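## Task

Leave the console with the MODE knob pressed in, CHECK switched on, the PROGRAM dial on P1 and the lever in CYCLE. The UNDER or OVER lamp must never light, not even briefly; it lights whenever MODE is out, CHECK is on and the lever is in CYCLE at once while PROGRAM is anywhere other than P1. The console is loose on the table: lifting or tilting it visibly and letting it fall back costs points. A setting that holds only because the robot is still pressing on it at the end is not counted.

## Robot and tools

Robot: two six-joint Doosan arms, left_arm and right_arm, each ending in a Robotiq two-finger gripper (140 mm stroke) with a fisheye wrist camera. Each scene restarts from a fresh random layout; the second scene's goal arrives in the reply to finished_scene.

Scene frame: origin on the table surface midway between the arm bases, +x pointing out across the table, +z up. left_arm sits on the +y side (base near y=+0.585), right_arm on the -y side (base near y=-0.696). The names are not image sides. Reported gripper positions (metres) and quaternions (wxyz) are in this frame and get less accurate far from the base. Each gripper's own axes: fingers extend along +z, and they open and close along y. The reported point lies between the pads when closed; closed fingertips reach about 33 mm past it, open ones about 9 mm, and tips travel roughly 24 mm further out while closing, so keep clearance above surfaces.

The 18-number row (used by execute_actions rows and by move's target): one list covering both arms, every value in [-1, 1]. Order: left dx, dy, dz, rx, ry, rz, left gripper position, force_limit, speed, then the same nine for the right arm. Always send all 18 even if one arm is idle. dx..rz are an offset, not a pose: expressed in that gripper's own axes and counted from its pose in the most recent result that showed it (before any such result in the scene, and for second and later calls inside one reply, from where it stands when the action begins). Scale: 1.0 equals 0.6 m of translation or 180 degrees of turn; rx, ry, rz form a single rotation vector. All rows of one action share that same reference; they do not stack. All-zero offsets are not idle: they pull the arm back to the reference pose. To keep an arm still, give the offset back to where it should be in the first call of a reply and zeros after that.

Gripper numbers (absolute commands, not offsets): position +1 = fully open, about -0.8 = pads touching, -1 = close until blocked. force_limit: -1 about 14 N, 0 about 60 N, +1 about 107 N (for parts up to 40 mm). speed: -1 about 30 mm/s, 0 about 140, +1 about 250. A 0 is a real command, so to leave a gripper unchanged resend its previous three values. To squeeze harder on a held part, raise force_limit and nudge position (-1 to -0.98 or back).

Tools:
- execute_actions {actions, pictures}: actions holds at most one item. Empty list = just report the state. {"rows": [...], "steps": n} runs up to 15 control steps of 1/30 s (default 15), one row per step, repeating the last row if short. {"steps": n} alone waits up to 300 steps, counted from the previous result including your reply time. pictures toggles images.
- move {target, speed}: target is one 18-number row as above; each gripper travels a straight line toward its offset pose, both finishing together, lasting 0.5 to 10 s (cut off at 10 s). speed is m/s, 0.002 to 0.5, default 0.25; rotation capped at twice that in rad/s. Finger values are applied at the start. Paths ignore obstacles and the other arm; grippers may lag, drift or overshoot speed, mostly with a nearly straight arm.
- wait {seconds}: 0 to 10 s, robot gets nothing new.
- zoom_image {camera, region}: camera is cam_left_wrist or cam_right_wrist; region [x0, y0, x1, y1] in pixels of the 504x504 image, at most 504 by 504.
- read_manual {section}: licence texts only.
- finished_scene {scene}: 1 or 2; ends and grades that scene, irreversible.

Controller limits: each step the commanded pose is clipped to 70 mm and 16 degrees from the measured pose, so long offsets need several actions; after an action the arm continues only to its last clipped pose. Position wins over orientation when both cannot be met.

Reading results: the state line gives each gripper's pose and velocities. object_status: 0 moving, 1 blocked while opening, 2 blocked while closing (a grip), 3 reached target or pads met. position_measured is in counts, 3 open to 230 closed, not linear. "Hand target" shows where the controller now drives each gripper. "pose unreachable" and HELD flag steps the clearance check altered or withheld. A move adds a "move:" line with its outcome (done, off_target, moving, held, fault) and limits (paced = pose clipped; held = steps blocked, possibly followed by a fast catch-up), plus each gripper's distance to target. Also shown: joint torques (offset and noisy), flange force (has error, includes held weight, may read "no reading"), and MOTOR HOT or OVER-TEMPERATURE FAULT warnings.

Hazards: arms are stiff, so commanding even slightly past contact with a firm surface can trip a fault; faster touches hit harder. A joint torque at its load limit, or 144 N outside force on the arm, halts that arm for 10 s and drops the rest of the call. Keep the arms from striking or pushing on each other. Do not knock anything off the table. Avoid lifting, tipping or dropping the loose console, and avoid any intermediate control state that lights UNDER or OVER; order the changes so the forbidden combination never occurs. Release everything before finishing so the settings stand on their own.

Each tool is called after "Emit:" as name([rows], argument=value, ...), one row to a line, values as JSON.

## Session

Emit:
execute_actions(actions=[])

Scene clock: 0.00 s of 5400.00 s.
left_arm: end_effector_position=(+0.3167, -0.1352, +0.2950) position_measured=3 object_status=3 end_effector_quat_wxyz=(+0.003, +0.951, -0.309, +0.009) end_effector_velocity=(+0.000, -0.000, -0.000) end_effector_angular_velocity=(+0.000, +0.000, -0.001) | right_arm: end_effector_position=(+0.6021, -0.1665, +0.1809) position_measured=3 object_status=3 end_effector_quat_wxyz=(+0.201, +0.554, +0.723, +0.360) end_effector_velocity=(+0.000, -0.000, +0.000) end_effector_angular_velocity=(+0.002, +0.000, -0.002)
Joint positions: left_arm=[-1.167  0.352  1.412  0.012  1.362  0.931] | right_arm=[ 0.813  0.156  2.126 -1.378  0.372  1.853]
Joint velocities: left_arm=[-0.     0.    -0.    -0.    -0.     0.001] | right_arm=[-0.    -0.    -0.     0.001  0.001  0.002]
Joint torques (N m, as the joint torque sensors report them, + toward a larger angle): no reading
Flange force (N, the push that the arm receives, along the gripper's own x y z axes): no reading
Hand target (left_arm): +0.317, -0.135, +0.295; +0.003, +0.951, -0.309, +0.009
Hand target (right_arm): +0.602, -0.166, +0.181; +0.201, +0.554, +0.723, +0.360

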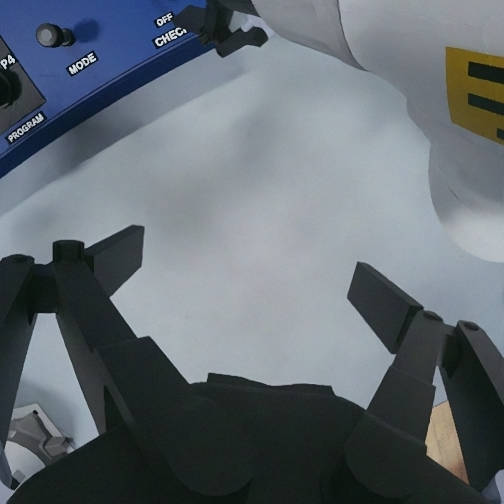

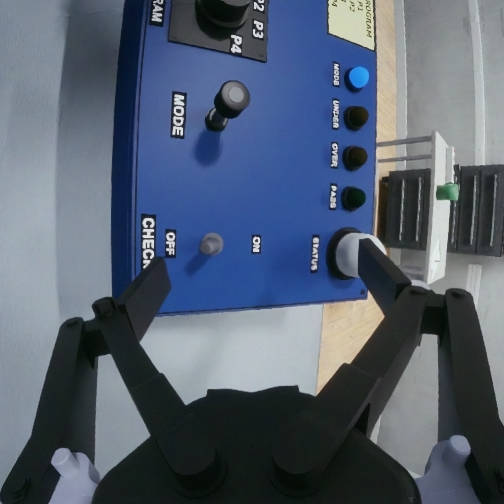

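Emit:
move(target=[0.035,-0.613,-0.25,0,0,-0.2,1,0,0,0,0,0,0,0,0,1,0,0], speed=0.5)

Emit:
move(target=[0.15,0.2,0,0,0,0,1,0,0,-0.5,0.1,-0.3,0,0,0,1,0,0], speed=0.5)

Scene clock: 3.23 s of 5400.00 s.
left_arm: end_effector_position=(+0.5471, +0.1525, +0.4453) position_measured=3 object_status=3 end_effector_quat_wxyz=(+0.006, +1.000, +0.000, +0.008) end_effector_velocity=(+0.001, +0.000, +0.000) end_effector_angular_velocity=(+0.000, +0.000, +0.000) | right_arm: end_effector_position=(+0.6021, -0.1665, +0.1809) position_measured=3 object_status=3 end_effector_quat_wxyz=(+0.201, +0.554, +0.723, +0.360) end_effector_velocity=(-0.000, +0.001, -0.000) end_effector_angular_velocity=(+0.001, +0.000, +0.001)
Joint positions: left_arm=[-0.671  0.152  1.397  0.003  1.574  0.801] | right_arm=[ 0.813  0.156  2.126 -1.378  0.372  1.853]
Joint velocities: left_arm=[ 0.001  0.001 -0.001 -0.     0.001  0.   ] | right_arm=[ 0.     0.    -0.    -0.001 -0.001  0.001]
Joint torques (N m, as the joint torque sensors report them, + toward a larger angle): left_arm=[ -2.96 -59.02 -42.14   4.01  -0.24   0.08] | right_arm=[ -5.49 -46.24 -29.87   0.08   0.61   0.69]
Flange force (N, the push that the arm receives, along the gripper's own x y z axes): left_arm=[4.5 -1.9 0.2] | right_arm=no reading
Hand target (left_arm): +0.547, +0.153, +0.445; +0.005, +1.000, +0.001, +0.008
Hand target (right_arm): +0.602, -0.166, +0.181; +0.201, +0.554, +0.723, +0.360
Off the commanded pose (left_arm): 0.001 m, 0 deg.
Off the commanded pose (right_arm): 0.000 m, 0 deg.
move: done
camera_calibration (this result's frames):
cam_left_wrist: T_world_to_cam=[[0.17326, -0.982259, 0.0717453, 0.0183015], [-0.951829, -0.148289, 0.268389, 0.433018], [-0.252989, -0.11479, -0.960635, 0.758802], [0, 0, 0, 1]] pos_world=[0.600957, 0.169292, 0.611402]
cam_right_wrist: T_world_to_cam=[[0.718607, 0.0265222, 0.69491, -0.546508], [-0.0557912, -0.993853, 0.0956255, -0.140017], [0.693174, -0.107487, -0.71271, -0.104249], [0, 0, 0, 1]] pos_world=[0.457175, -0.135867, 0.318864]

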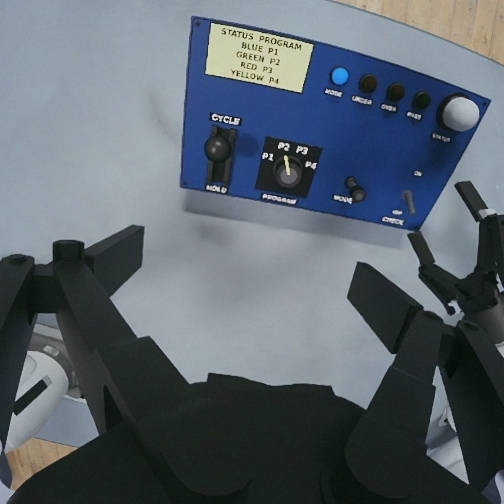

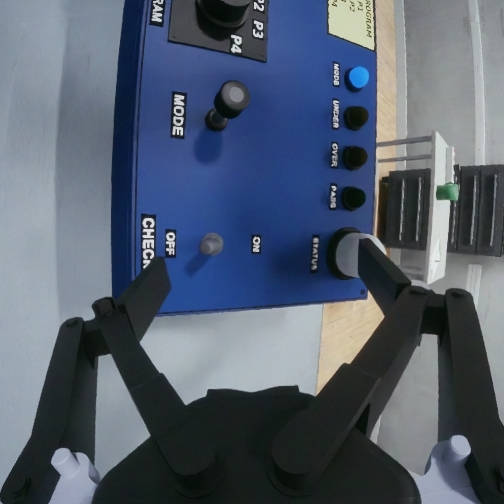

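Scene clock: 5.47 s of 5400.00 s.
left_arm: end_effector_position=(+0.6372, +0.0328, +0.4479) position_measured=3 object_status=3 end_effector_quat_wxyz=(+0.006, +1.000, +0.001, +0.008) end_effector_velocity=(+0.000, -0.000, +0.002) end_effector_angular_velocity=(-0.002, -0.002, +0.001) | right_arm: end_effector_position=(+0.6088, -0.4961, +0.3114) position_measured=3 object_status=3 end_effector_quat_wxyz=(+0.200, +0.554, +0.723, +0.360) end_effector_velocity=(-0.000, -0.000, -0.001) end_effector_angular_velocity=(+0.001, +0.000, -0.000)
Joint positions: left_arm=[-0.7    0.405  1.062  0.004  1.655  0.772] | right_arm=[ 0.121 -0.335  2.285  0.405  0.38  -0.364]
Joint velocities: left_arm=[ 0.    -0.001 -0.002  0.    -0.    -0.001] | right_arm=[-0.002 -0.     0.002  0.006 -0.001 -0.006]
Joint torques (N m, as the joint torque sensors report them, + toward a larger angle): left_arm=[  0.53 -85.42 -41.76   4.14  -0.18   0.14] | right_arm=[ -4.08  -7.72 -40.15   4.    -1.22   0.59]
Flange force (N, the push that the arm receives, along the gripper's own x y z axes): left_arm=[3.1 4.1 -0.4] | right_arm=no reading
Hand target (left_arm): +0.637, +0.033, +0.448; +0.006, +1.000, +0.001, +0.008
Hand target (right_arm): +0.609, -0.496, +0.311; +0.200, +0.554, +0.723, +0.360
Off the commanded pose (left_arm): 0.000 m, 0 deg.
Off the commanded pose (right_arm): 0.000 m, 0 deg.
move: done
camera_calibration (this result's frames):
cam_left_wrist: T_world_to_cam=[[0.173342, -0.982243, 0.0717733, -0.115214], [-0.951821, -0.148363, 0.268374, 0.500386], [-0.25296, -0.114836, -0.960637, 0.770345], [0, 0, 0, 1]] pos_world=[0.691116, 0.0495344, 0.614001]
cam_right_wrist: T_world_to_cam=[[0.719078, 0.0271268, 0.6944, -0.633088], [-0.0554308, -0.993815, 0.0962241, -0.480114], [0.692716, -0.107684, -0.713127, -0.0510631], [0, 0, 0, 1]] pos_world=[0.463998, -0.46547, 0.4494]

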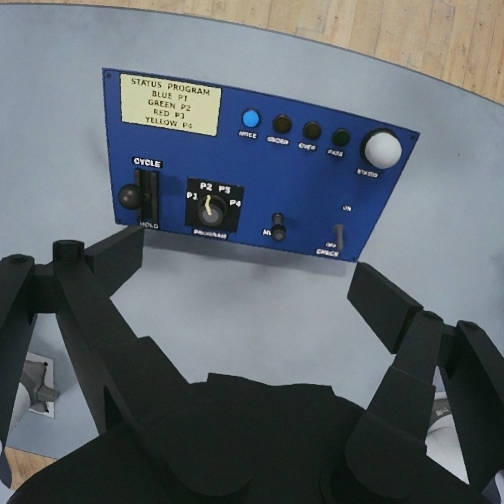

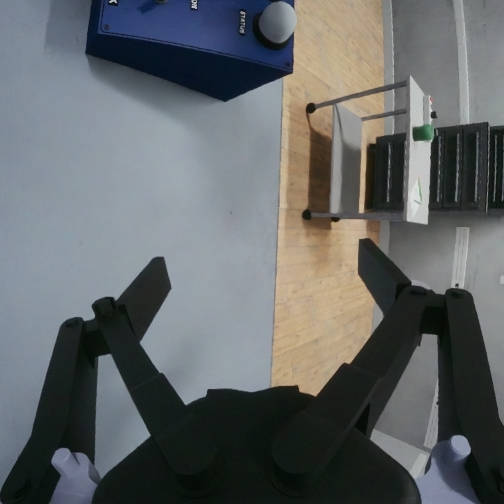

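Emit:
move(target=[-0.113,-0.075,0.4,0,0.133,0,0,0,0,0,0,0,0,0,0,1,0,0], speed=0.4)

Scene clock: 9.70 s of 5400.00 s.
left_arm: end_effector_position=(+0.5730, +0.0745, +0.2067) position_measured=129 object_status=3 end_effector_quat_wxyz=(+0.005, +0.977, +0.002, +0.215) end_effector_velocity=(-0.001, +0.000, -0.002) end_effector_angular_velocity=(+0.001, +0.001, -0.000) | right_arm: end_effector_position=(+0.6088, -0.4961, +0.3113) position_measured=3 object_status=3 end_effector_quat_wxyz=(+0.200, +0.554, +0.723, +0.360) end_effector_velocity=(+0.000, +0.000, +0.001) end_effector_angular_velocity=(-0.000, -0.001, +0.001)
Joint positions: left_arm=[-0.879  0.22   1.813  0.453  0.899  0.343] | right_arm=[ 0.121 -0.335  2.285  0.405  0.38  -0.364]
Joint velocities: left_arm=[-0.     0.001  0.002 -0.    -0.001 -0.001] | right_arm=[-0.    -0.    -0.001  0.     0.001 -0.001]
Joint torques (N m, as the joint torque sensors report them, + toward a larger angle): left_arm=[  0.11 -64.72 -39.71   4.03  -0.38  -0.05] | right_arm=[ -4.89  -7.5  -39.79   4.47  -1.34   0.8 ]
Flange force (N, the push that the arm receives, along the gripper's own x y z axes): left_arm=[-0.2 2.0 4.0] | right_arm=no reading
Hand target (left_arm): +0.573, +0.074, +0.207; +0.005, +0.977, +0.001, +0.215
Hand target (right_arm): +0.609, -0.496, +0.311; +0.200, +0.554, +0.723, +0.360
Off the commanded pose (left_arm): 0.001 m, 0 deg.
Off the commanded pose (right_arm): 0.000 m, 0 deg.
After step 90, 0.13 s passed at rest.
move: done
camera_calibration (this result's frames):
cam_left_wrist: T_world_to_cam=[[0.133498, -0.981605, 0.136488, -0.0364301], [-0.978177, -0.152633, -0.140973, 0.610254], [0.159212, -0.11469, -0.98056, 0.295148], [0, 0, 0, 1]] pos_world=[0.554809, 0.0912356, 0.380411]
cam_right_wrist: T_world_to_cam=[[0.719093, 0.0271354, 0.694384, -0.633078], [-0.0554212, -0.993815, 0.09623, -0.480122], [0.692701, -0.107682, -0.713141, -0.05105], [0, 0, 0, 1]] pos_world=[0.463995, -0.46547, 0.449395]

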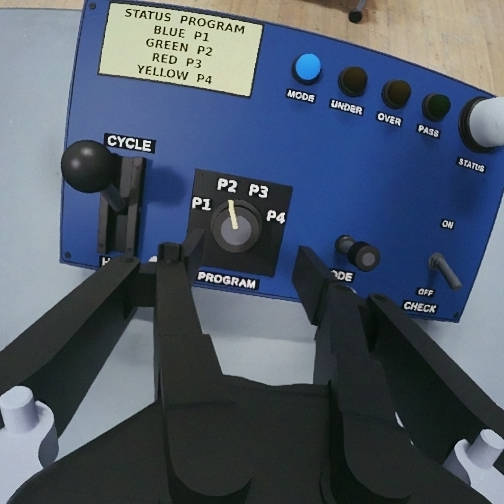

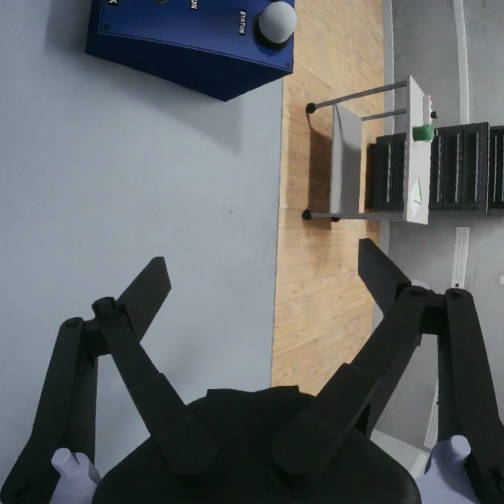

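Emit:
move(target=[0.003,-0.007,0.125,0,0,-0.1,0,0,0,0,0,0,0,0,0,1,0,0])

Scene clock: 12.07 s of 5400.00 s.
left_arm: end_effector_position=(+0.6062, +0.0779, +0.1393) position_measured=129 object_status=3 end_effector_quat_wxyz=(+0.039, +0.964, +0.154, +0.212) end_effector_velocity=(-0.000, +0.000, -0.000) end_effector_angular_velocity=(+0.000, +0.000, -0.001) | right_arm: end_effector_position=(+0.6088, -0.4961, +0.3113) position_measured=3 object_status=3 end_effector_quat_wxyz=(+0.200, +0.554, +0.723, +0.360) end_effector_velocity=(-0.000, +0.000, -0.000) end_effector_angular_velocity=(+0.000, +0.000, -0.000)
Joint positions: left_arm=[-0.833  0.302  1.843  0.49   0.781  0.008] | right_arm=[ 0.121 -0.335  2.285  0.405  0.38  -0.364]
Joint velocities: left_arm=[-0.    -0.     0.001  0.    -0.     0.   ] | right_arm=[ 0.     0.     0.    -0.    -0.001  0.001]
Joint torques (N m, as the joint torque sensors report them, + toward a larger angle): left_arm=[ -0.3  -71.51 -37.26   3.71  -0.5    0.1 ] | right_arm=[ -4.74  -7.43 -40.03   4.35  -1.14   0.87]
Flange force (N, the push that the arm receives, along the gripper's own x y z axes): left_arm=[-0.3 3.4 5.5] | right_arm=no reading
Hand target (left_arm): +0.606, +0.078, +0.139; +0.039, +0.964, +0.154, +0.212
Hand target (right_arm): +0.609, -0.496, +0.311; +0.200, +0.554, +0.723, +0.360
Off the commanded pose (left_arm): 0.000 m, 0 deg.
Off the commanded pose (right_arm): 0.000 m, 0 deg.
move: done
camera_calibration (this result's frames):
cam_left_wrist: T_world_to_cam=[[0.401331, -0.87841, 0.259479, -0.215763], [-0.893765, -0.437524, -0.0987759, 0.598879], [0.200294, -0.192271, -0.960684, 0.202507], [0, 0, 0, 1]] pos_world=[0.581288, 0.111432, 0.309685]
cam_right_wrist: T_world_to_cam=[[0.719093, 0.0271335, 0.694384, -0.633079], [-0.055421, -0.993815, 0.0962272, -0.48012], [0.6927, -0.10768, -0.713142, -0.0510476], [0, 0, 0, 1]] pos_world=[0.463995, -0.465469, 0.449396]

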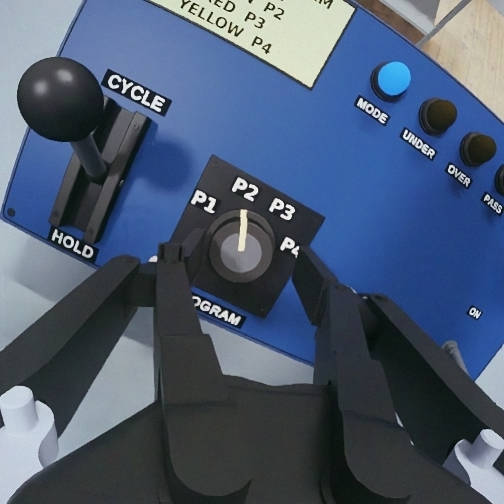

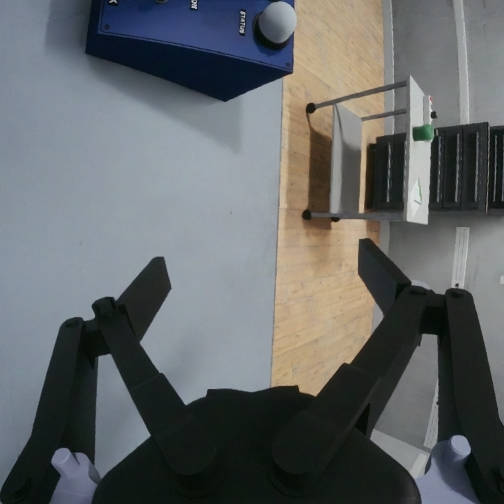

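Emit:
move(target=[0,-0.004,0.014,0,0,0,-0.2,0,0,0,0,0,0,0,0,1,0,0], speed=0.05)

Emit:
execute_actions([
  {"rows":[[0,0,0,0,0,0,-1,-0.3,0,0,0,0,0,0,0,1,0,0]]},
])

Emit:
move(target=[0,0,0,0,0,-0.24,-1,-0.3,0,0,0,0,0,0,0,1,0,0])

Emit:
move(target=[0,0,0,0,0,0,0,0,0,0,0,0,0,0,0,1,0,0])

Emit:
move(target=[0,0,-0.09,0,0,0.34,0,0,0,0,0,0,0,0,0,1,0,0], speed=0.5)

Emit:
move(target=[0,0.2,0,0,0,0,-1,0,0,0,0,0,0,0,0,1,0,0])

Scene clock: 15.17 s of 5400.00 s.
left_arm: end_effector_position=(+0.6091, +0.0801, +0.1313) position_measured=154 object_status=3 end_effector_quat_wxyz=(+0.039, +0.964, +0.154, +0.212) end_effector_velocity=(+0.000, +0.000, -0.000) end_effector_angular_velocity=(+0.001, +0.001, +0.002) | right_arm: end_effector_position=(+0.6088, -0.4961, +0.3113) position_measured=3 object_status=3 end_effector_quat_wxyz=(+0.200, +0.554, +0.723, +0.360) end_effector_velocity=(-0.001, -0.000, -0.001) end_effector_angular_velocity=(-0.000, +0.001, -0.000)
Joint positions: left_arm=[-0.828  0.309  1.85   0.496  0.767  0.004] | right_arm=[ 0.121 -0.335  2.285  0.405  0.38  -0.364]
Joint velocities: left_arm=[ 0.     0.001 -0.001 -0.     0.002 -0.001] | right_arm=[-0.     0.     0.002  0.    -0.    -0.   ]
Joint torques (N m, as the joint torque sensors report them, + toward a larger angle): left_arm=[ -9.12 -52.84 -53.43   3.51 -17.38   0.15] | right_arm=[ -6.09  -7.36 -40.41   4.41  -1.14   0.81]
Flange force (N, the push that the arm receives, along the gripper's own x y z axes): left_arm=[-1.2 -39.2 -35.3] | right_arm=no reading
Hand target (left_arm): +0.609, +0.080, +0.131; +0.039, +0.964, +0.154, +0.212
Hand target (right_arm): +0.609, -0.496, +0.311; +0.200, +0.554, +0.723, +0.360
Off the commanded pose (left_arm): 0.000 m, 0 deg.
Off the commanded pose (right_arm): 0.000 m, 0 deg.
move: done
camera_calibration (this result's frames):
cam_left_wrist: T_world_to_cam=[[0.401215, -0.878413, 0.259646, -0.212944], [-0.893808, -0.437439, -0.0987614, 0.601598], [0.200333, -0.192449, -0.96064, 0.194669], [0, 0, 0, 1]] pos_world=[0.584151, 0.113574, 0.301712]
cam_right_wrist: T_world_to_cam=[[0.719093, 0.0271333, 0.694384, -0.633079], [-0.0554213, -0.993815, 0.0962271, -0.48012], [0.6927, -0.10768, -0.713142, -0.0510478], [0, 0, 0, 1]] pos_world=[0.463995, -0.465469, 0.449396]

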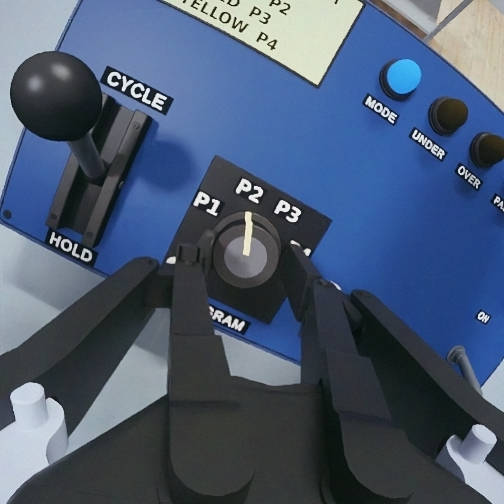

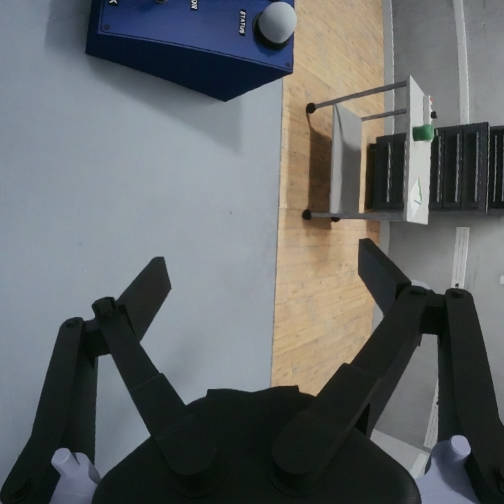

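Scene clock: 15.67 s of 5400.00 s.
left_arm: end_effector_position=(+0.6091, +0.0801, +0.1313) position_measured=161 object_status=2 end_effector_quat_wxyz=(+0.039, +0.964, +0.154, +0.212) end_effector_velocity=(-0.000, +0.000, -0.000) end_effector_angular_velocity=(+0.000, +0.000, -0.000) | right_arm: end_effector_position=(+0.6088, -0.4961, +0.3113) position_measured=3 object_status=3 end_effector_quat_wxyz=(+0.200, +0.554, +0.723, +0.360) end_effector_velocity=(+0.000, +0.000, -0.000) end_effector_angular_velocity=(+0.000, +0.001, -0.000)
Joint positions: left_arm=[-0.828  0.309  1.85   0.496  0.767  0.004] | right_arm=[ 0.121 -0.335  2.285  0.405  0.38  -0.364]
Joint velocities: left_arm=[-0.    -0.     0.001  0.    -0.    -0.   ] | right_arm=[-0.     0.    -0.    -0.     0.001  0.001]
Joint torques (N m, as the joint torque sensors report them, + toward a larger angle): left_arm=[-25.91 -46.41 -84.95   3.91 -37.55   0.35] | right_arm=[ -5.09  -7.07 -40.36   4.41  -1.32   0.79]
Flange force (N, the push that the arm receives, along the gripper's own x y z axes): left_arm=[-4.5 -98.0 -57.7] | right_arm=no reading
Hand target (left_arm): +0.609, +0.080, +0.131; +0.039, +0.964, +0.154, +0.212
Hand target (right_arm): +0.609, -0.496, +0.311; +0.200, +0.554, +0.723, +0.360
Off the commanded pose (left_arm): 0.000 m, 0 deg.
Off the commanded pose (right_arm): 0.000 m, 0 deg.
Steps of this call (steps 1 to 15: all 15 steps of this action). Readings (end_effector_position | what the end effector reports):
1: left_arm (+0.6090, +0.0802, +0.1312) | right_arm (+0.6088, -0.4961, +0.3113) | left_arm position_measured=154 object_status=0 | right_arm position_measured=3 object_status=3
2: left_arm (+0.6089, +0.0806, +0.1310) | right_arm (+0.6088, -0.4961, +0.3113) | left_arm position_measured=159 object_status=0 | right_arm position_measured=3 object_status=3
4: left_arm (+0.6089, +0.0806, +0.1310) | right_arm (+0.6088, -0.4961, +0.3113) | left_arm position_measured=161 object_status=0 | right_arm position_measured=3 object_status=3
8: left_arm (+0.6090, +0.0805, +0.1311) | right_arm (+0.6088, -0.4961, +0.3113) | left_arm position_measured=161 object_status=2 | right_arm position_measured=3 object_status=3
15: the state above
camera_calibration (this result's frames):
cam_left_wrist: T_world_to_cam=[[0.401295, -0.878416, 0.259514, -0.212894], [-0.893775, -0.437499, -0.0987941, 0.601635], [0.200319, -0.192301, -0.960673, 0.194659], [0, 0, 0, 1]] pos_world=[0.584166, 0.113638, 0.301691]
cam_right_wrist: T_world_to_cam=[[0.719093, 0.0271334, 0.694383, -0.633079], [-0.055421, -0.993815, 0.0962271, -0.48012], [0.6927, -0.10768, -0.713142, -0.0510475], [0, 0, 0, 1]] pos_world=[0.463995, -0.465469, 0.449396]

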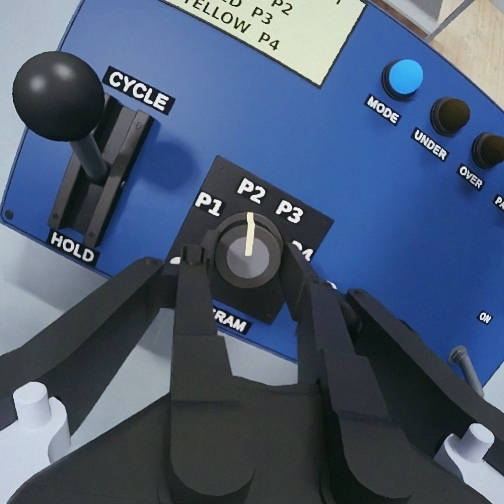

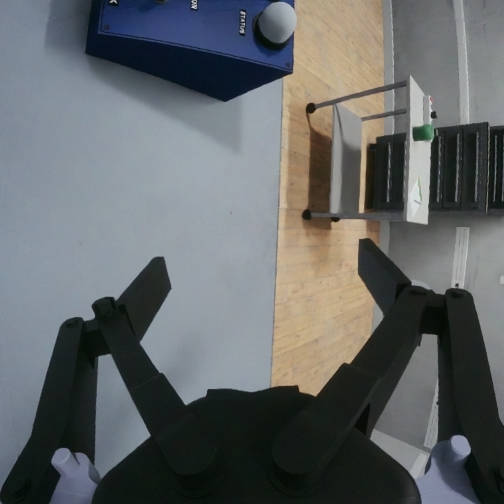

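Scene clock: 17.73 s of 5400.00 s.
left_arm: end_effector_position=(+0.6091, +0.0801, +0.1313) position_measured=167 object_status=2 end_effector_quat_wxyz=(+0.114, +0.840, +0.498, +0.183) end_effector_velocity=(+0.001, -0.001, +0.001) end_effector_angular_velocity=(-0.002, -0.002, -0.001) | right_arm: end_effector_position=(+0.6088, -0.4961, +0.3113) position_measured=3 object_status=3 end_effector_quat_wxyz=(+0.200, +0.554, +0.723, +0.360) end_effector_velocity=(+0.000, -0.000, +0.000) end_effector_angular_velocity=(-0.001, -0.001, +0.000)
Joint positions: left_arm=[-0.828  0.309  1.85   0.496  0.767 -0.75 ] | right_arm=[ 0.121 -0.335  2.285  0.405  0.38  -0.364]
Joint velocities: left_arm=[-0.     0.    -0.002  0.    -0.     0.   ] | right_arm=[-0.  0. -0. -0. -0. -0.]
Joint torques (N m, as the joint torque sensors report them, + toward a larger angle): left_arm=[ -2.2  -88.34 -30.76   2.43   6.38  -0.24] | right_arm=[ -4.77  -7.99 -39.94   4.38  -1.3    0.79]
Flange force (N, the push that the arm receives, along the gripper's own x y z axes): left_arm=[-12.9 24.8 36.0] | right_arm=no reading
Hand target (left_arm): +0.609, +0.080, +0.131; +0.114, +0.840, +0.498, +0.183
Hand target (right_arm): +0.609, -0.496, +0.311; +0.200, +0.554, +0.723, +0.360
Off the commanded pose (left_arm): 0.000 m, 0 deg.
Off the commanded pose (right_arm): 0.000 m, 0 deg.
move: done
camera_calibration (this result's frames):
cam_left_wrist: T_world_to_cam=[[0.833156, -0.316261, 0.453685, -0.546523], [-0.412678, -0.901651, 0.129315, 0.315795], [0.368168, -0.294966, -0.88173, 0.0902948], [0, 0, 0, 1]] pos_world=[0.552417, 0.138527, 0.286728]
cam_right_wrist: T_world_to_cam=[[0.719093, 0.0271338, 0.694384, -0.633079], [-0.0554209, -0.993815, 0.0962275, -0.48012], [0.6927, -0.10768, -0.713142, -0.0510478], [0, 0, 0, 1]] pos_world=[0.463995, -0.465469, 0.449396]

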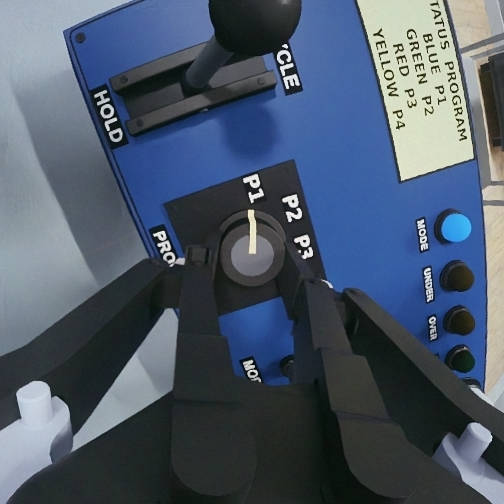

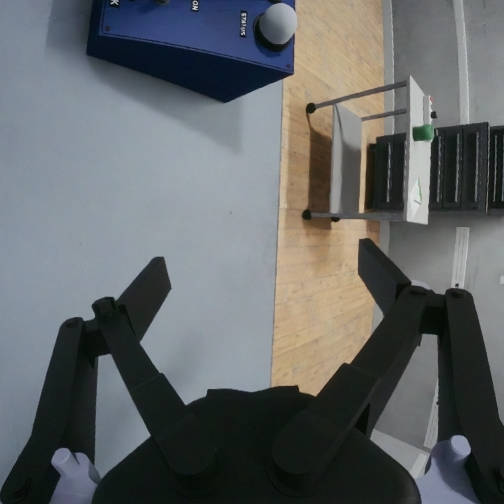

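Scene clock: 18.23 s of 5400.00 s.
left_arm: end_effector_position=(+0.6090, +0.0801, +0.1314) position_measured=129 object_status=3 end_effector_quat_wxyz=(+0.114, +0.840, +0.498, +0.183) end_effector_velocity=(-0.000, +0.000, -0.001) end_effector_angular_velocity=(+0.002, +0.001, +0.000) | right_arm: end_effector_position=(+0.6088, -0.4961, +0.3113) position_measured=3 object_status=3 end_effector_quat_wxyz=(+0.200, +0.554, +0.723, +0.360) end_effector_velocity=(+0.000, +0.000, +0.000) end_effector_angular_velocity=(-0.000, -0.001, +0.000)
Joint positions: left_arm=[-0.828  0.309  1.85   0.496  0.767 -0.75 ] | right_arm=[ 0.121 -0.335  2.285  0.405  0.38  -0.364]
Joint velocities: left_arm=[-0.     0.001  0.     0.     0.001 -0.   ] | right_arm=[ 0. -0. -0. -0. -0.  0.]
Joint torques (N m, as the joint torque sensors report them, + toward a larger angle): left_arm=[  0.11 -71.46 -36.21   3.76  -0.41  -0.05] | right_arm=[ -4.38  -8.39 -40.36   4.37  -1.33   0.82]
Flange force (N, the push that the arm receives, along the gripper's own x y z axes): left_arm=[-3.0 3.7 4.4] | right_arm=no reading
Hand target (left_arm): +0.609, +0.080, +0.131; +0.114, +0.840, +0.498, +0.183
Hand target (right_arm): +0.609, -0.496, +0.311; +0.200, +0.554, +0.723, +0.360
Off the commanded pose (left_arm): 0.000 m, 0 deg.
Off the commanded pose (right_arm): 0.000 m, 0 deg.
move: done
camera_calibration (this result's frames):
cam_left_wrist: T_world_to_cam=[[0.833128, -0.316253, 0.453742, -0.546481], [-0.412697, -0.901639, 0.129333, 0.315823], [0.368209, -0.295009, -0.881698, 0.0903812], [0, 0, 0, 1]] pos_world=[0.552349, 0.138596, 0.286803]
cam_right_wrist: T_world_to_cam=[[0.719093, 0.0271337, 0.694383, -0.633079], [-0.055421, -0.993815, 0.0962274, -0.48012], [0.6927, -0.10768, -0.713142, -0.0510477], [0, 0, 0, 1]] pos_world=[0.463995, -0.465469, 0.449396]

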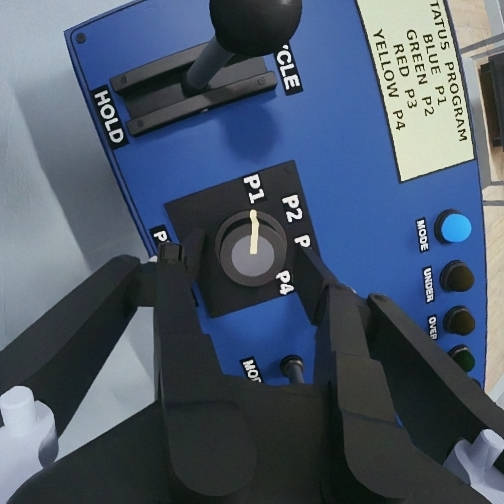

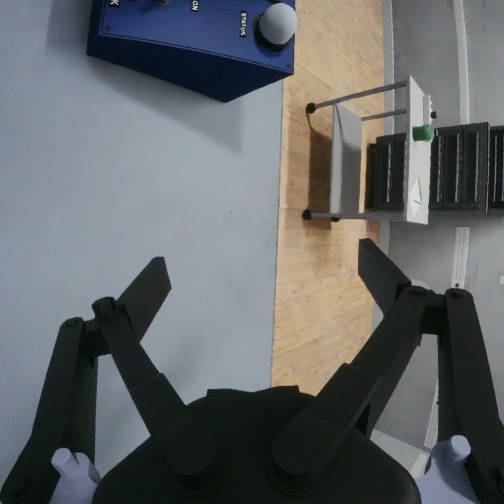

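Scene clock: 19.77 s of 5400.00 s.
left_arm: end_effector_position=(+0.5863, +0.0807, +0.1805) position_measured=129 object_status=3 end_effector_quat_wxyz=(+0.005, +0.977, +0.001, +0.215) end_effector_velocity=(-0.000, +0.001, -0.001) end_effector_angular_velocity=(+0.001, +0.001, -0.001) | right_arm: end_effector_position=(+0.6088, -0.4961, +0.3113) position_measured=3 object_status=3 end_effector_quat_wxyz=(+0.200, +0.554, +0.723, +0.360) end_effector_velocity=(-0.000, +0.000, -0.000) end_effector_angular_velocity=(-0.000, +0.001, +0.001)
Joint positions: left_arm=[-0.856  0.245  1.833  0.466  0.849  0.34 ] | right_arm=[ 0.121 -0.335  2.285  0.405  0.38  -0.364]
Joint velocities: left_arm=[ 0.    -0.     0.001  0.    -0.     0.001] | right_arm=[ 0.    -0.    -0.    -0.     0.002  0.   ]
Joint torques (N m, as the joint torque sensors report them, + toward a larger angle): left_arm=[  1.18 -66.16 -37.83   3.95  -0.44  -0.03] | right_arm=[ -4.59  -7.59 -40.14   4.49  -1.42   0.72]
Flange force (N, the push that the arm receives, along the gripper's own x y z axes): left_arm=[0.1 4.7 2.9] | right_arm=no reading
Hand target (left_arm): +0.586, +0.081, +0.180; +0.005, +0.977, +0.001, +0.215
Hand target (right_arm): +0.609, -0.496, +0.311; +0.200, +0.554, +0.723, +0.360
Off the commanded pose (left_arm): 0.000 m, 0 deg.
Off the commanded pose (right_arm): 0.000 m, 0 deg.
move: done
camera_calibration (this result's frames):
cam_left_wrist: T_world_to_cam=[[0.133379, -0.981596, 0.136676, -0.0284764], [-0.978175, -0.152556, -0.14107, 0.620514], [0.159324, -0.114877, -0.98052, 0.267954], [0, 0, 0, 1]] pos_world=[0.568077, 0.0974928, 0.354162]
cam_right_wrist: T_world_to_cam=[[0.719093, 0.0271336, 0.694384, -0.633079], [-0.055421, -0.993815, 0.0962273, -0.48012], [0.6927, -0.10768, -0.713142, -0.0510478], [0, 0, 0, 1]] pos_world=[0.463995, -0.465469, 0.449396]

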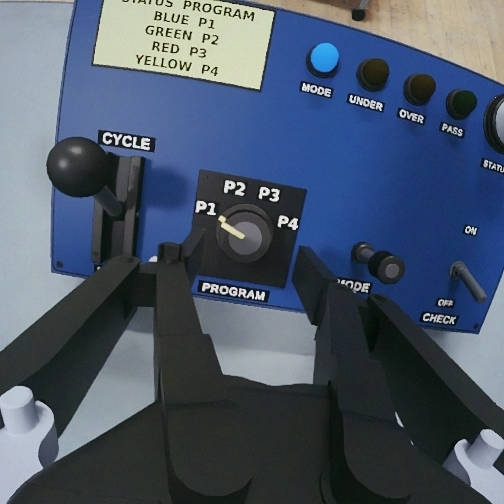

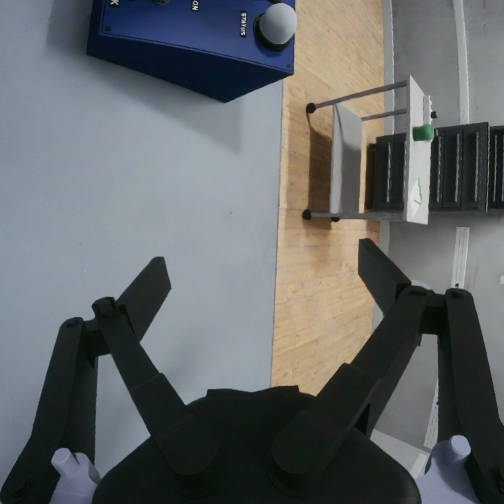

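Scene clock: 20.60 s of 5400.00 s.
left_arm: end_effector_position=(+0.5865, -0.0393, +0.1819) position_measured=233 object_status=3 end_effector_quat_wxyz=(+0.006, +0.977, +0.002, +0.215) end_effector_velocity=(+0.000, -0.001, +0.000) end_effector_angular_velocity=(-0.001, -0.001, -0.001) | right_arm: end_effector_position=(+0.6088, -0.4961, +0.3113) position_measured=3 object_status=3 end_effector_quat_wxyz=(+0.200, +0.554, +0.723, +0.360) end_effector_velocity=(+0.000, -0.000, +0.001) end_effector_angular_velocity=(-0.000, -0.001, -0.000)
Joint positions: left_arm=[-0.95   0.386  1.635  0.462  0.937  0.278] | right_arm=[ 0.121 -0.335  2.285  0.405  0.38  -0.364]
Joint velocities: left_arm=[ 0.     0.    -0.001  0.    -0.     0.   ] | right_arm=[-0.     0.    -0.001 -0.001 -0.     0.   ]
Joint torques (N m, as the joint torque sensors report them, + toward a larger angle): left_arm=[  0.04 -81.55 -39.1    4.12  -0.59  -0.09] | right_arm=[ -4.73  -8.33 -40.55   4.31  -1.26   0.77]
Flange force (N, the push that the arm receives, along the gripper's own x y z axes): left_arm=[1.3 4.3 3.4] | right_arm=no reading
Hand target (left_arm): +0.586, -0.039, +0.182; +0.005, +0.977, +0.002, +0.215
Hand target (right_arm): +0.609, -0.496, +0.311; +0.200, +0.554, +0.723, +0.360
Off the commanded pose (left_arm): 0.000 m, 0 deg.
Off the commanded pose (right_arm): 0.000 m, 0 deg.
move: done
camera_calibration (this result's frames):
cam_left_wrist: T_world_to_cam=[[0.133419, -0.981569, 0.136828, -0.146533], [-0.978165, -0.152621, -0.141069, 0.602526], [0.159352, -0.115019, -0.980499, 0.255506], [0, 0, 0, 1]] pos_world=[0.568204, -0.022486, 0.355571]
cam_right_wrist: T_world_to_cam=[[0.719094, 0.0271337, 0.694383, -0.633079], [-0.0554209, -0.993815, 0.0962273, -0.48012], [0.6927, -0.10768, -0.713142, -0.0510475], [0, 0, 0, 1]] pos_world=[0.463995, -0.465469, 0.449396]

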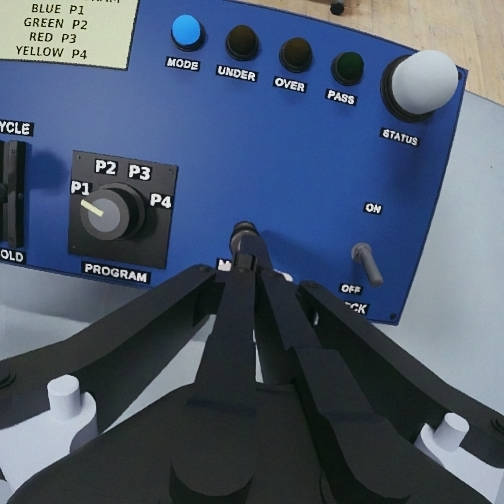

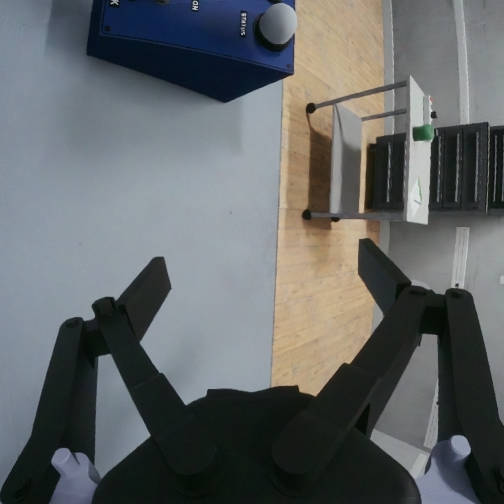

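Emit:
move(target=[0,0,0.035,0,0,0,-1,0,0,0,0,0,0,0,0,1,0,0], speed=0.03)

Scene clock: 22.17 s of 5400.00 s.
left_arm: end_effector_position=(+0.5953, -0.0395, +0.1628) position_measured=233 object_status=3 end_effector_quat_wxyz=(+0.005, +0.977, +0.001, +0.215) end_effector_velocity=(+0.000, -0.000, -0.000) end_effector_angular_velocity=(+0.000, +0.000, +0.001) | right_arm: end_effector_position=(+0.6088, -0.4961, +0.3113) position_measured=3 object_status=3 end_effector_quat_wxyz=(+0.200, +0.554, +0.723, +0.360) end_effector_velocity=(+0.000, -0.000, +0.000) end_effector_angular_velocity=(-0.002, -0.001, +0.001)
Joint positions: left_arm=[-0.94   0.407  1.642  0.47   0.908  0.272] | right_arm=[ 0.121 -0.335  2.285  0.405  0.38  -0.364]
Joint velocities: left_arm=[-0.     0.001 -0.001 -0.     0.001 -0.   ] | right_arm=[-0.    -0.    -0.    -0.001  0.    -0.002]
Joint torques (N m, as the joint torque sensors report them, + toward a larger angle): left_arm=[  0.82 -82.5  -39.81   4.06  -0.4    0.14] | right_arm=[ -6.01  -7.68 -40.05   4.45  -1.28   0.79]
Flange force (N, the push that the arm receives, along the gripper's own x y z axes): left_arm=[-1.6 1.6 2.6] | right_arm=no reading
Hand target (left_arm): +0.595, -0.040, +0.163; +0.006, +0.977, +0.002, +0.215
Hand target (right_arm): +0.609, -0.496, +0.311; +0.200, +0.554, +0.723, +0.360
Off the commanded pose (left_arm): 0.000 m, 0 deg.
Off the commanded pose (right_arm): 0.000 m, 0 deg.
move: done
camera_calibration (this result's frames):
cam_left_wrist: T_world_to_cam=[[0.133391, -0.981585, 0.136739, -0.145253], [-0.978174, -0.152577, -0.141056, 0.608426], [0.159322, -0.114939, -0.980513, 0.235347], [0, 0, 0, 1]] pos_world=[0.577026, -0.0226957, 0.336444]
cam_right_wrist: T_world_to_cam=[[0.719094, 0.0271337, 0.694383, -0.633078], [-0.055421, -0.993815, 0.0962274, -0.48012], [0.6927, -0.10768, -0.713142, -0.0510475], [0, 0, 0, 1]] pos_world=[0.463995, -0.465469, 0.449396]

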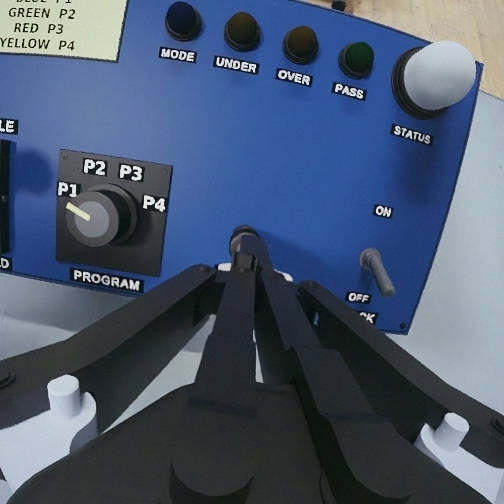

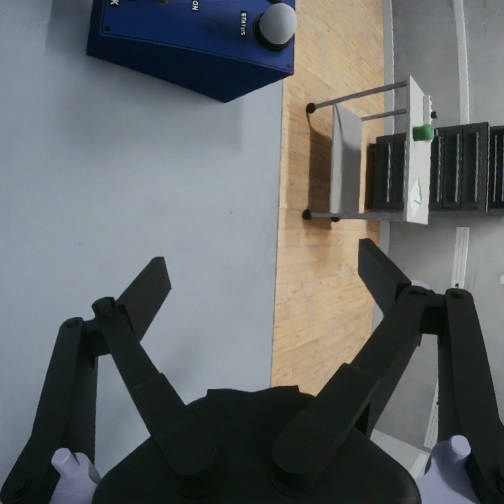

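Emit:
move(target=[-0.075,0.187,0,0,0,0,-1,0,0,0,0,0,0,0,0,1,0,0])

Emit:
move(target=[0,0,0.04,0,0,0,-1,0,0,0,0,0,0,0,0,1,0,0])

Emit:
move(target=[0.055,0,0,0,0,0,-1,0,0,0,0,0,0,0,0,1,0,0], speed=0.05)

Scene clock: 24.80 s of 5400.00 s.
left_arm: end_effector_position=(+0.5546, -0.1520, +0.1452) position_measured=233 object_status=3 end_effector_quat_wxyz=(+0.006, +0.977, +0.002, +0.215) end_effector_velocity=(-0.000, +0.000, +0.000) end_effector_angular_velocity=(-0.000, +0.000, -0.000) | right_arm: end_effector_position=(+0.6088, -0.4961, +0.3113) position_measured=3 object_status=3 end_effector_quat_wxyz=(+0.200, +0.554, +0.723, +0.360) end_effector_velocity=(-0.000, +0.000, +0.000) end_effector_angular_velocity=(+0.000, +0.000, +0.000)
Joint positions: left_arm=[-1.052  0.532  1.483  0.473  0.985  0.181] | right_arm=[ 0.121 -0.335  2.285  0.405  0.38  -0.364]
Joint velocities: left_arm=[ 0. -0.  0. -0.  0.  0.] | right_arm=[ 0.    -0.    -0.     0.     0.001 -0.   ]
Joint torques (N m, as the joint torque sensors report them, + toward a larger angle): left_arm=[  0.09 -96.12 -38.7    4.13  -0.38   0.03] | right_arm=[ -3.88  -7.27 -39.81   4.44  -1.22   0.82]
Flange force (N, the push that the arm receives, along the gripper's own x y z axes): left_arm=[1.6 6.7 4.2] | right_arm=no reading
Hand target (left_arm): +0.555, -0.152, +0.145; +0.006, +0.977, +0.002, +0.215
Hand target (right_arm): +0.609, -0.496, +0.311; +0.200, +0.554, +0.723, +0.360
Off the commanded pose (left_arm): 0.000 m, 0 deg.
Off the commanded pose (right_arm): 0.000 m, 0 deg.
move: done
camera_calibration (this result's frames):
cam_left_wrist: T_world_to_cam=[[0.133372, -0.981567, 0.136888, -0.247873], [-0.978168, -0.152586, -0.141086, 0.548944], [0.159373, -0.115082, -0.980488, 0.211634], [0, 0, 0, 1]] pos_world=[0.53629, -0.135188, 0.318884]
cam_right_wrist: T_world_to_cam=[[0.719093, 0.0271334, 0.694383, -0.633079], [-0.0554212, -0.993815, 0.0962272, -0.48012], [0.6927, -0.10768, -0.713142, -0.0510477], [0, 0, 0, 1]] pos_world=[0.463995, -0.465469, 0.449396]

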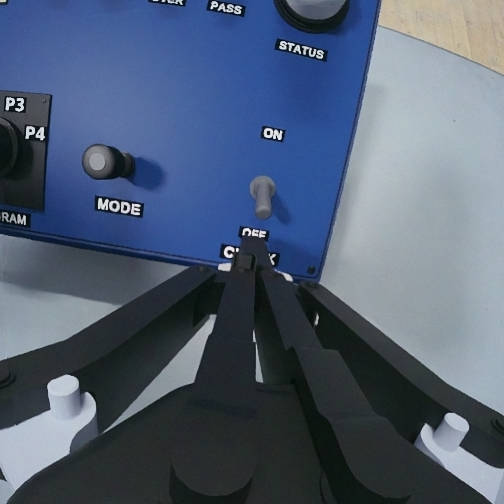

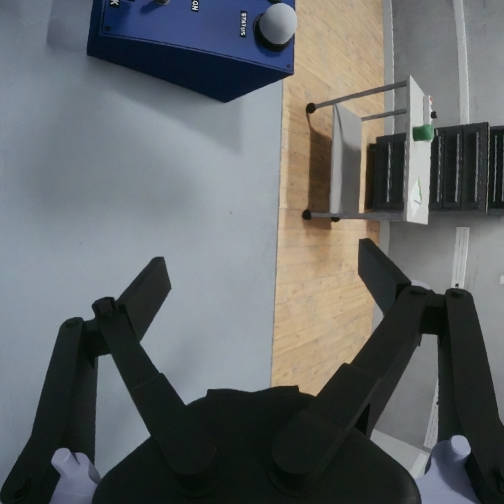

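Scene clock: 25.50 s of 5400.00 s.
left_arm: end_effector_position=(+0.5646, -0.1523, +0.1234) position_measured=233 object_status=3 end_effector_quat_wxyz=(+0.006, +0.977, +0.001, +0.215) end_effector_velocity=(-0.001, +0.001, -0.002) end_effector_angular_velocity=(+0.002, +0.001, +0.000) | right_arm: end_effector_position=(+0.6088, -0.4961, +0.3113) position_measured=3 object_status=3 end_effector_quat_wxyz=(+0.200, +0.554, +0.723, +0.360) end_effector_velocity=(-0.001, -0.000, -0.001) end_effector_angular_velocity=(-0.000, +0.001, +0.000)
Joint positions: left_arm=[-1.041  0.554  1.489  0.481  0.954  0.175] | right_arm=[ 0.121 -0.335  2.285  0.405  0.38  -0.364]
Joint velocities: left_arm=[ 0.     0.001  0.002 -0.    -0.    -0.   ] | right_arm=[-0.    -0.     0.001 -0.     0.001  0.   ]
Joint torques (N m, as the joint torque sensors report them, + toward a larger angle): left_arm=[  1.29 -97.75 -38.5    4.05  -0.53   0.08] | right_arm=[ -5.29  -8.66 -40.07   4.47  -1.41   0.75]
Flange force (N, the push that the arm receives, along the gripper's own x y z axes): left_arm=[-0.2 7.0 4.0] | right_arm=no reading
Hand target (left_arm): +0.565, -0.152, +0.123; +0.006, +0.977, +0.001, +0.215
Hand target (right_arm): +0.609, -0.496, +0.311; +0.200, +0.554, +0.723, +0.360
Off the commanded pose (left_arm): 0.000 m, 0 deg.
Off the commanded pose (right_arm): 0.000 m, 0 deg.
move: done
camera_calibration (this result's frames):
cam_left_wrist: T_world_to_cam=[[0.133335, -0.98157, 0.136901, -0.246463], [-0.978172, -0.152552, -0.141097, 0.555698], [0.159381, -0.1151, -0.980485, 0.188641], [0, 0, 0, 1]] pos_world=[0.546364, -0.135436, 0.297107]
cam_right_wrist: T_world_to_cam=[[0.719093, 0.0271338, 0.694383, -0.633078], [-0.0554209, -0.993815, 0.0962275, -0.48012], [0.6927, -0.10768, -0.713142, -0.0510477], [0, 0, 0, 1]] pos_world=[0.463995, -0.465469, 0.449396]

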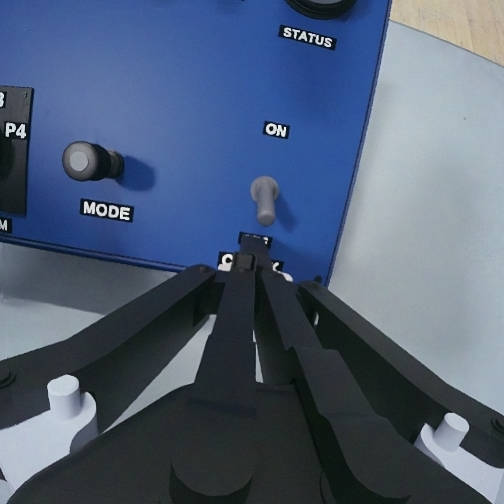

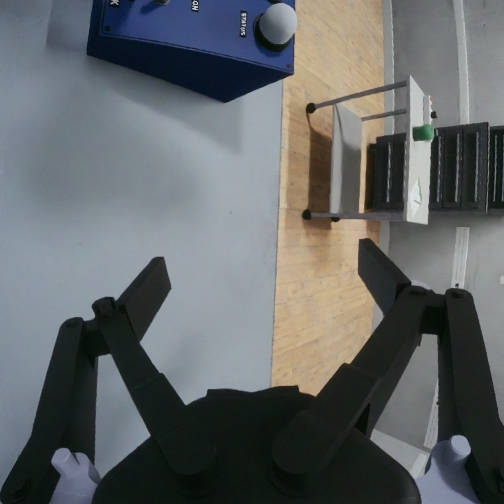

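Scene clock: 26.40 s of 5400.00 s.
left_arm: end_effector_position=(+0.5946, -0.1520, +0.1373) position_measured=233 object_status=3 end_effector_quat_wxyz=(+0.006, +0.977, +0.002, +0.215) end_effector_velocity=(-0.000, +0.000, -0.000) end_effector_angular_velocity=(+0.001, +0.000, +0.000) | right_arm: end_effector_position=(+0.6088, -0.4961, +0.3113) position_measured=3 object_status=3 end_effector_quat_wxyz=(+0.200, +0.554, +0.723, +0.360) end_effector_velocity=(+0.001, -0.000, +0.001) end_effector_angular_velocity=(+0.000, -0.003, -0.000)
Joint positions: left_arm=[-1.009  0.565  1.445  0.467  0.972  0.226] | right_arm=[ 0.121 -0.335  2.285  0.405  0.38  -0.364]
Joint velocities: left_arm=[0.    0.    0.    0.    0.001 0.   ] | right_arm=[-0.    -0.    -0.001  0.    -0.001 -0.001]
Joint torques (N m, as the joint torque sensors report them, + toward a larger angle): left_arm=[  3.07 -99.92 -40.54   5.16  -0.74  -0.05] | right_arm=[ -5.58  -8.39 -39.95   4.48  -1.3    0.81]
Flange force (N, the push that the arm receives, along the gripper's own x y z axes): left_arm=[-2.4 6.3 3.7] | right_arm=no reading
Hand target (left_arm): +0.595, -0.152, +0.137; +0.006, +0.977, +0.002, +0.215
Hand target (right_arm): +0.609, -0.496, +0.311; +0.200, +0.554, +0.723, +0.360
Off the commanded pose (left_arm): 0.000 m, 0 deg.
Off the commanded pose (right_arm): 0.000 m, 0 deg.
move: done
camera_calibration (this result's frames):
cam_left_wrist: T_world_to_cam=[[0.133392, -0.98157, 0.136844, -0.25212], [-0.978173, -0.152594, -0.141044, 0.586949], [0.159326, -0.115043, -0.9805, 0.197496], [0, 0, 0, 1]] pos_world=[0.576302, -0.135188, 0.310931]
cam_right_wrist: T_world_to_cam=[[0.719094, 0.0271339, 0.694383, -0.633078], [-0.0554209, -0.993815, 0.0962277, -0.48012], [0.6927, -0.10768, -0.713142, -0.0510477], [0, 0, 0, 1]] pos_world=[0.463995, -0.465469, 0.449396]

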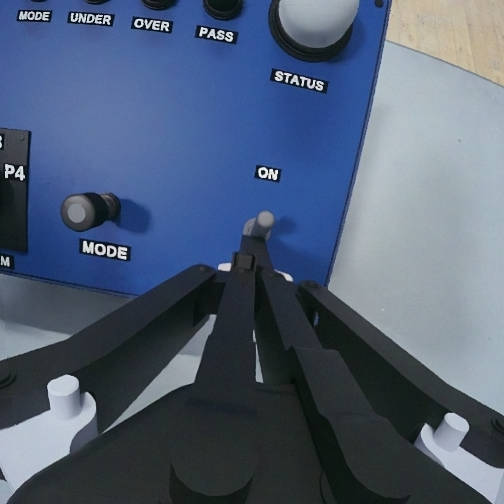

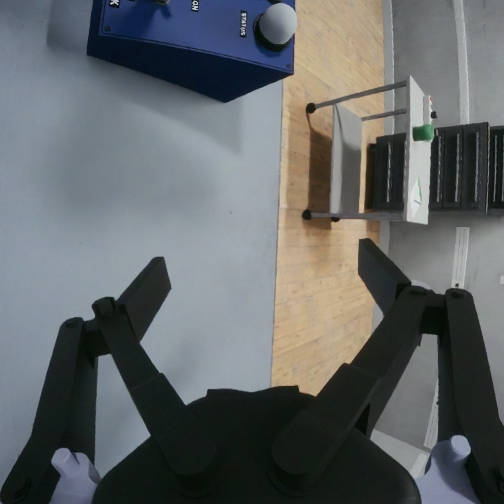

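Emit:
move(target=[-0.04,0,-0.1,0,0,0,-1,0,0,0,0,0,0,0,0,1,0,0])

Scene clock: 27.63 s of 5400.00 s.
left_arm: end_effector_position=(+0.5476, -0.1515, +0.1816) position_measured=233 object_status=3 end_effector_quat_wxyz=(+0.005, +0.977, +0.002, +0.215) end_effector_velocity=(+0.000, -0.000, +0.000) end_effector_angular_velocity=(+0.001, -0.000, -0.000) | right_arm: end_effector_position=(+0.6088, -0.4961, +0.3113) position_measured=3 object_status=3 end_effector_quat_wxyz=(+0.200, +0.554, +0.723, +0.360) end_effector_velocity=(+0.000, +0.000, +0.000) end_effector_angular_velocity=(+0.000, -0.000, +0.000)
Joint positions: left_arm=[-1.06   0.503  1.458  0.459  1.036  0.202] | right_arm=[ 0.121 -0.335  2.285  0.405  0.38  -0.364]
Joint velocities: left_arm=[-0.     0.    -0.001  0.     0.001  0.001] | right_arm=[-0.    -0.    -0.     0.001  0.    -0.001]
Joint torques (N m, as the joint torque sensors report them, + toward a larger angle): left_arm=[ -0.53 -92.66 -39.79   4.34  -0.48   0.09] | right_arm=[ -6.49  -7.71 -40.41   4.43  -1.21   0.85]
Flange force (N, the push that the arm receives, along the gripper's own x y z axes): left_arm=[1.1 4.2 3.2] | right_arm=no reading
Hand target (left_arm): +0.548, -0.152, +0.182; +0.006, +0.977, +0.002, +0.215
Hand target (right_arm): +0.609, -0.496, +0.311; +0.200, +0.554, +0.723, +0.360
Off the commanded pose (left_arm): 0.000 m, 0 deg.
Off the commanded pose (right_arm): 0.000 m, 0 deg.
move: done
camera_calibration (this result's frames):
cam_left_wrist: T_world_to_cam=[[0.133499, -0.981561, 0.136807, -0.251501], [-0.978169, -0.152686, -0.140971, 0.547291], [0.15926, -0.115001, -0.980516, 0.248567], [0, 0, 0, 1]] pos_world=[0.529331, -0.134714, 0.355283]
cam_right_wrist: T_world_to_cam=[[0.719093, 0.0271343, 0.694384, -0.633078], [-0.0554207, -0.993815, 0.0962279, -0.48012], [0.6927, -0.10768, -0.713142, -0.0510479], [0, 0, 0, 1]] pos_world=[0.463995, -0.465469, 0.449396]

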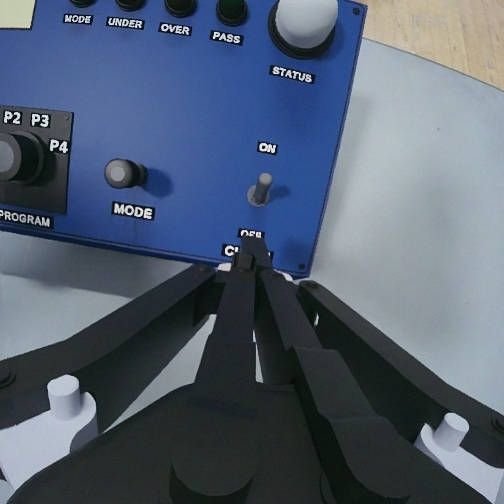

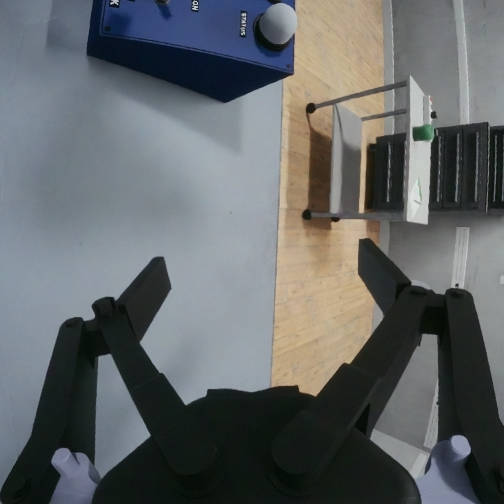

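Emit:
finished_scene(scene=1)

The scene is finished: the task was done.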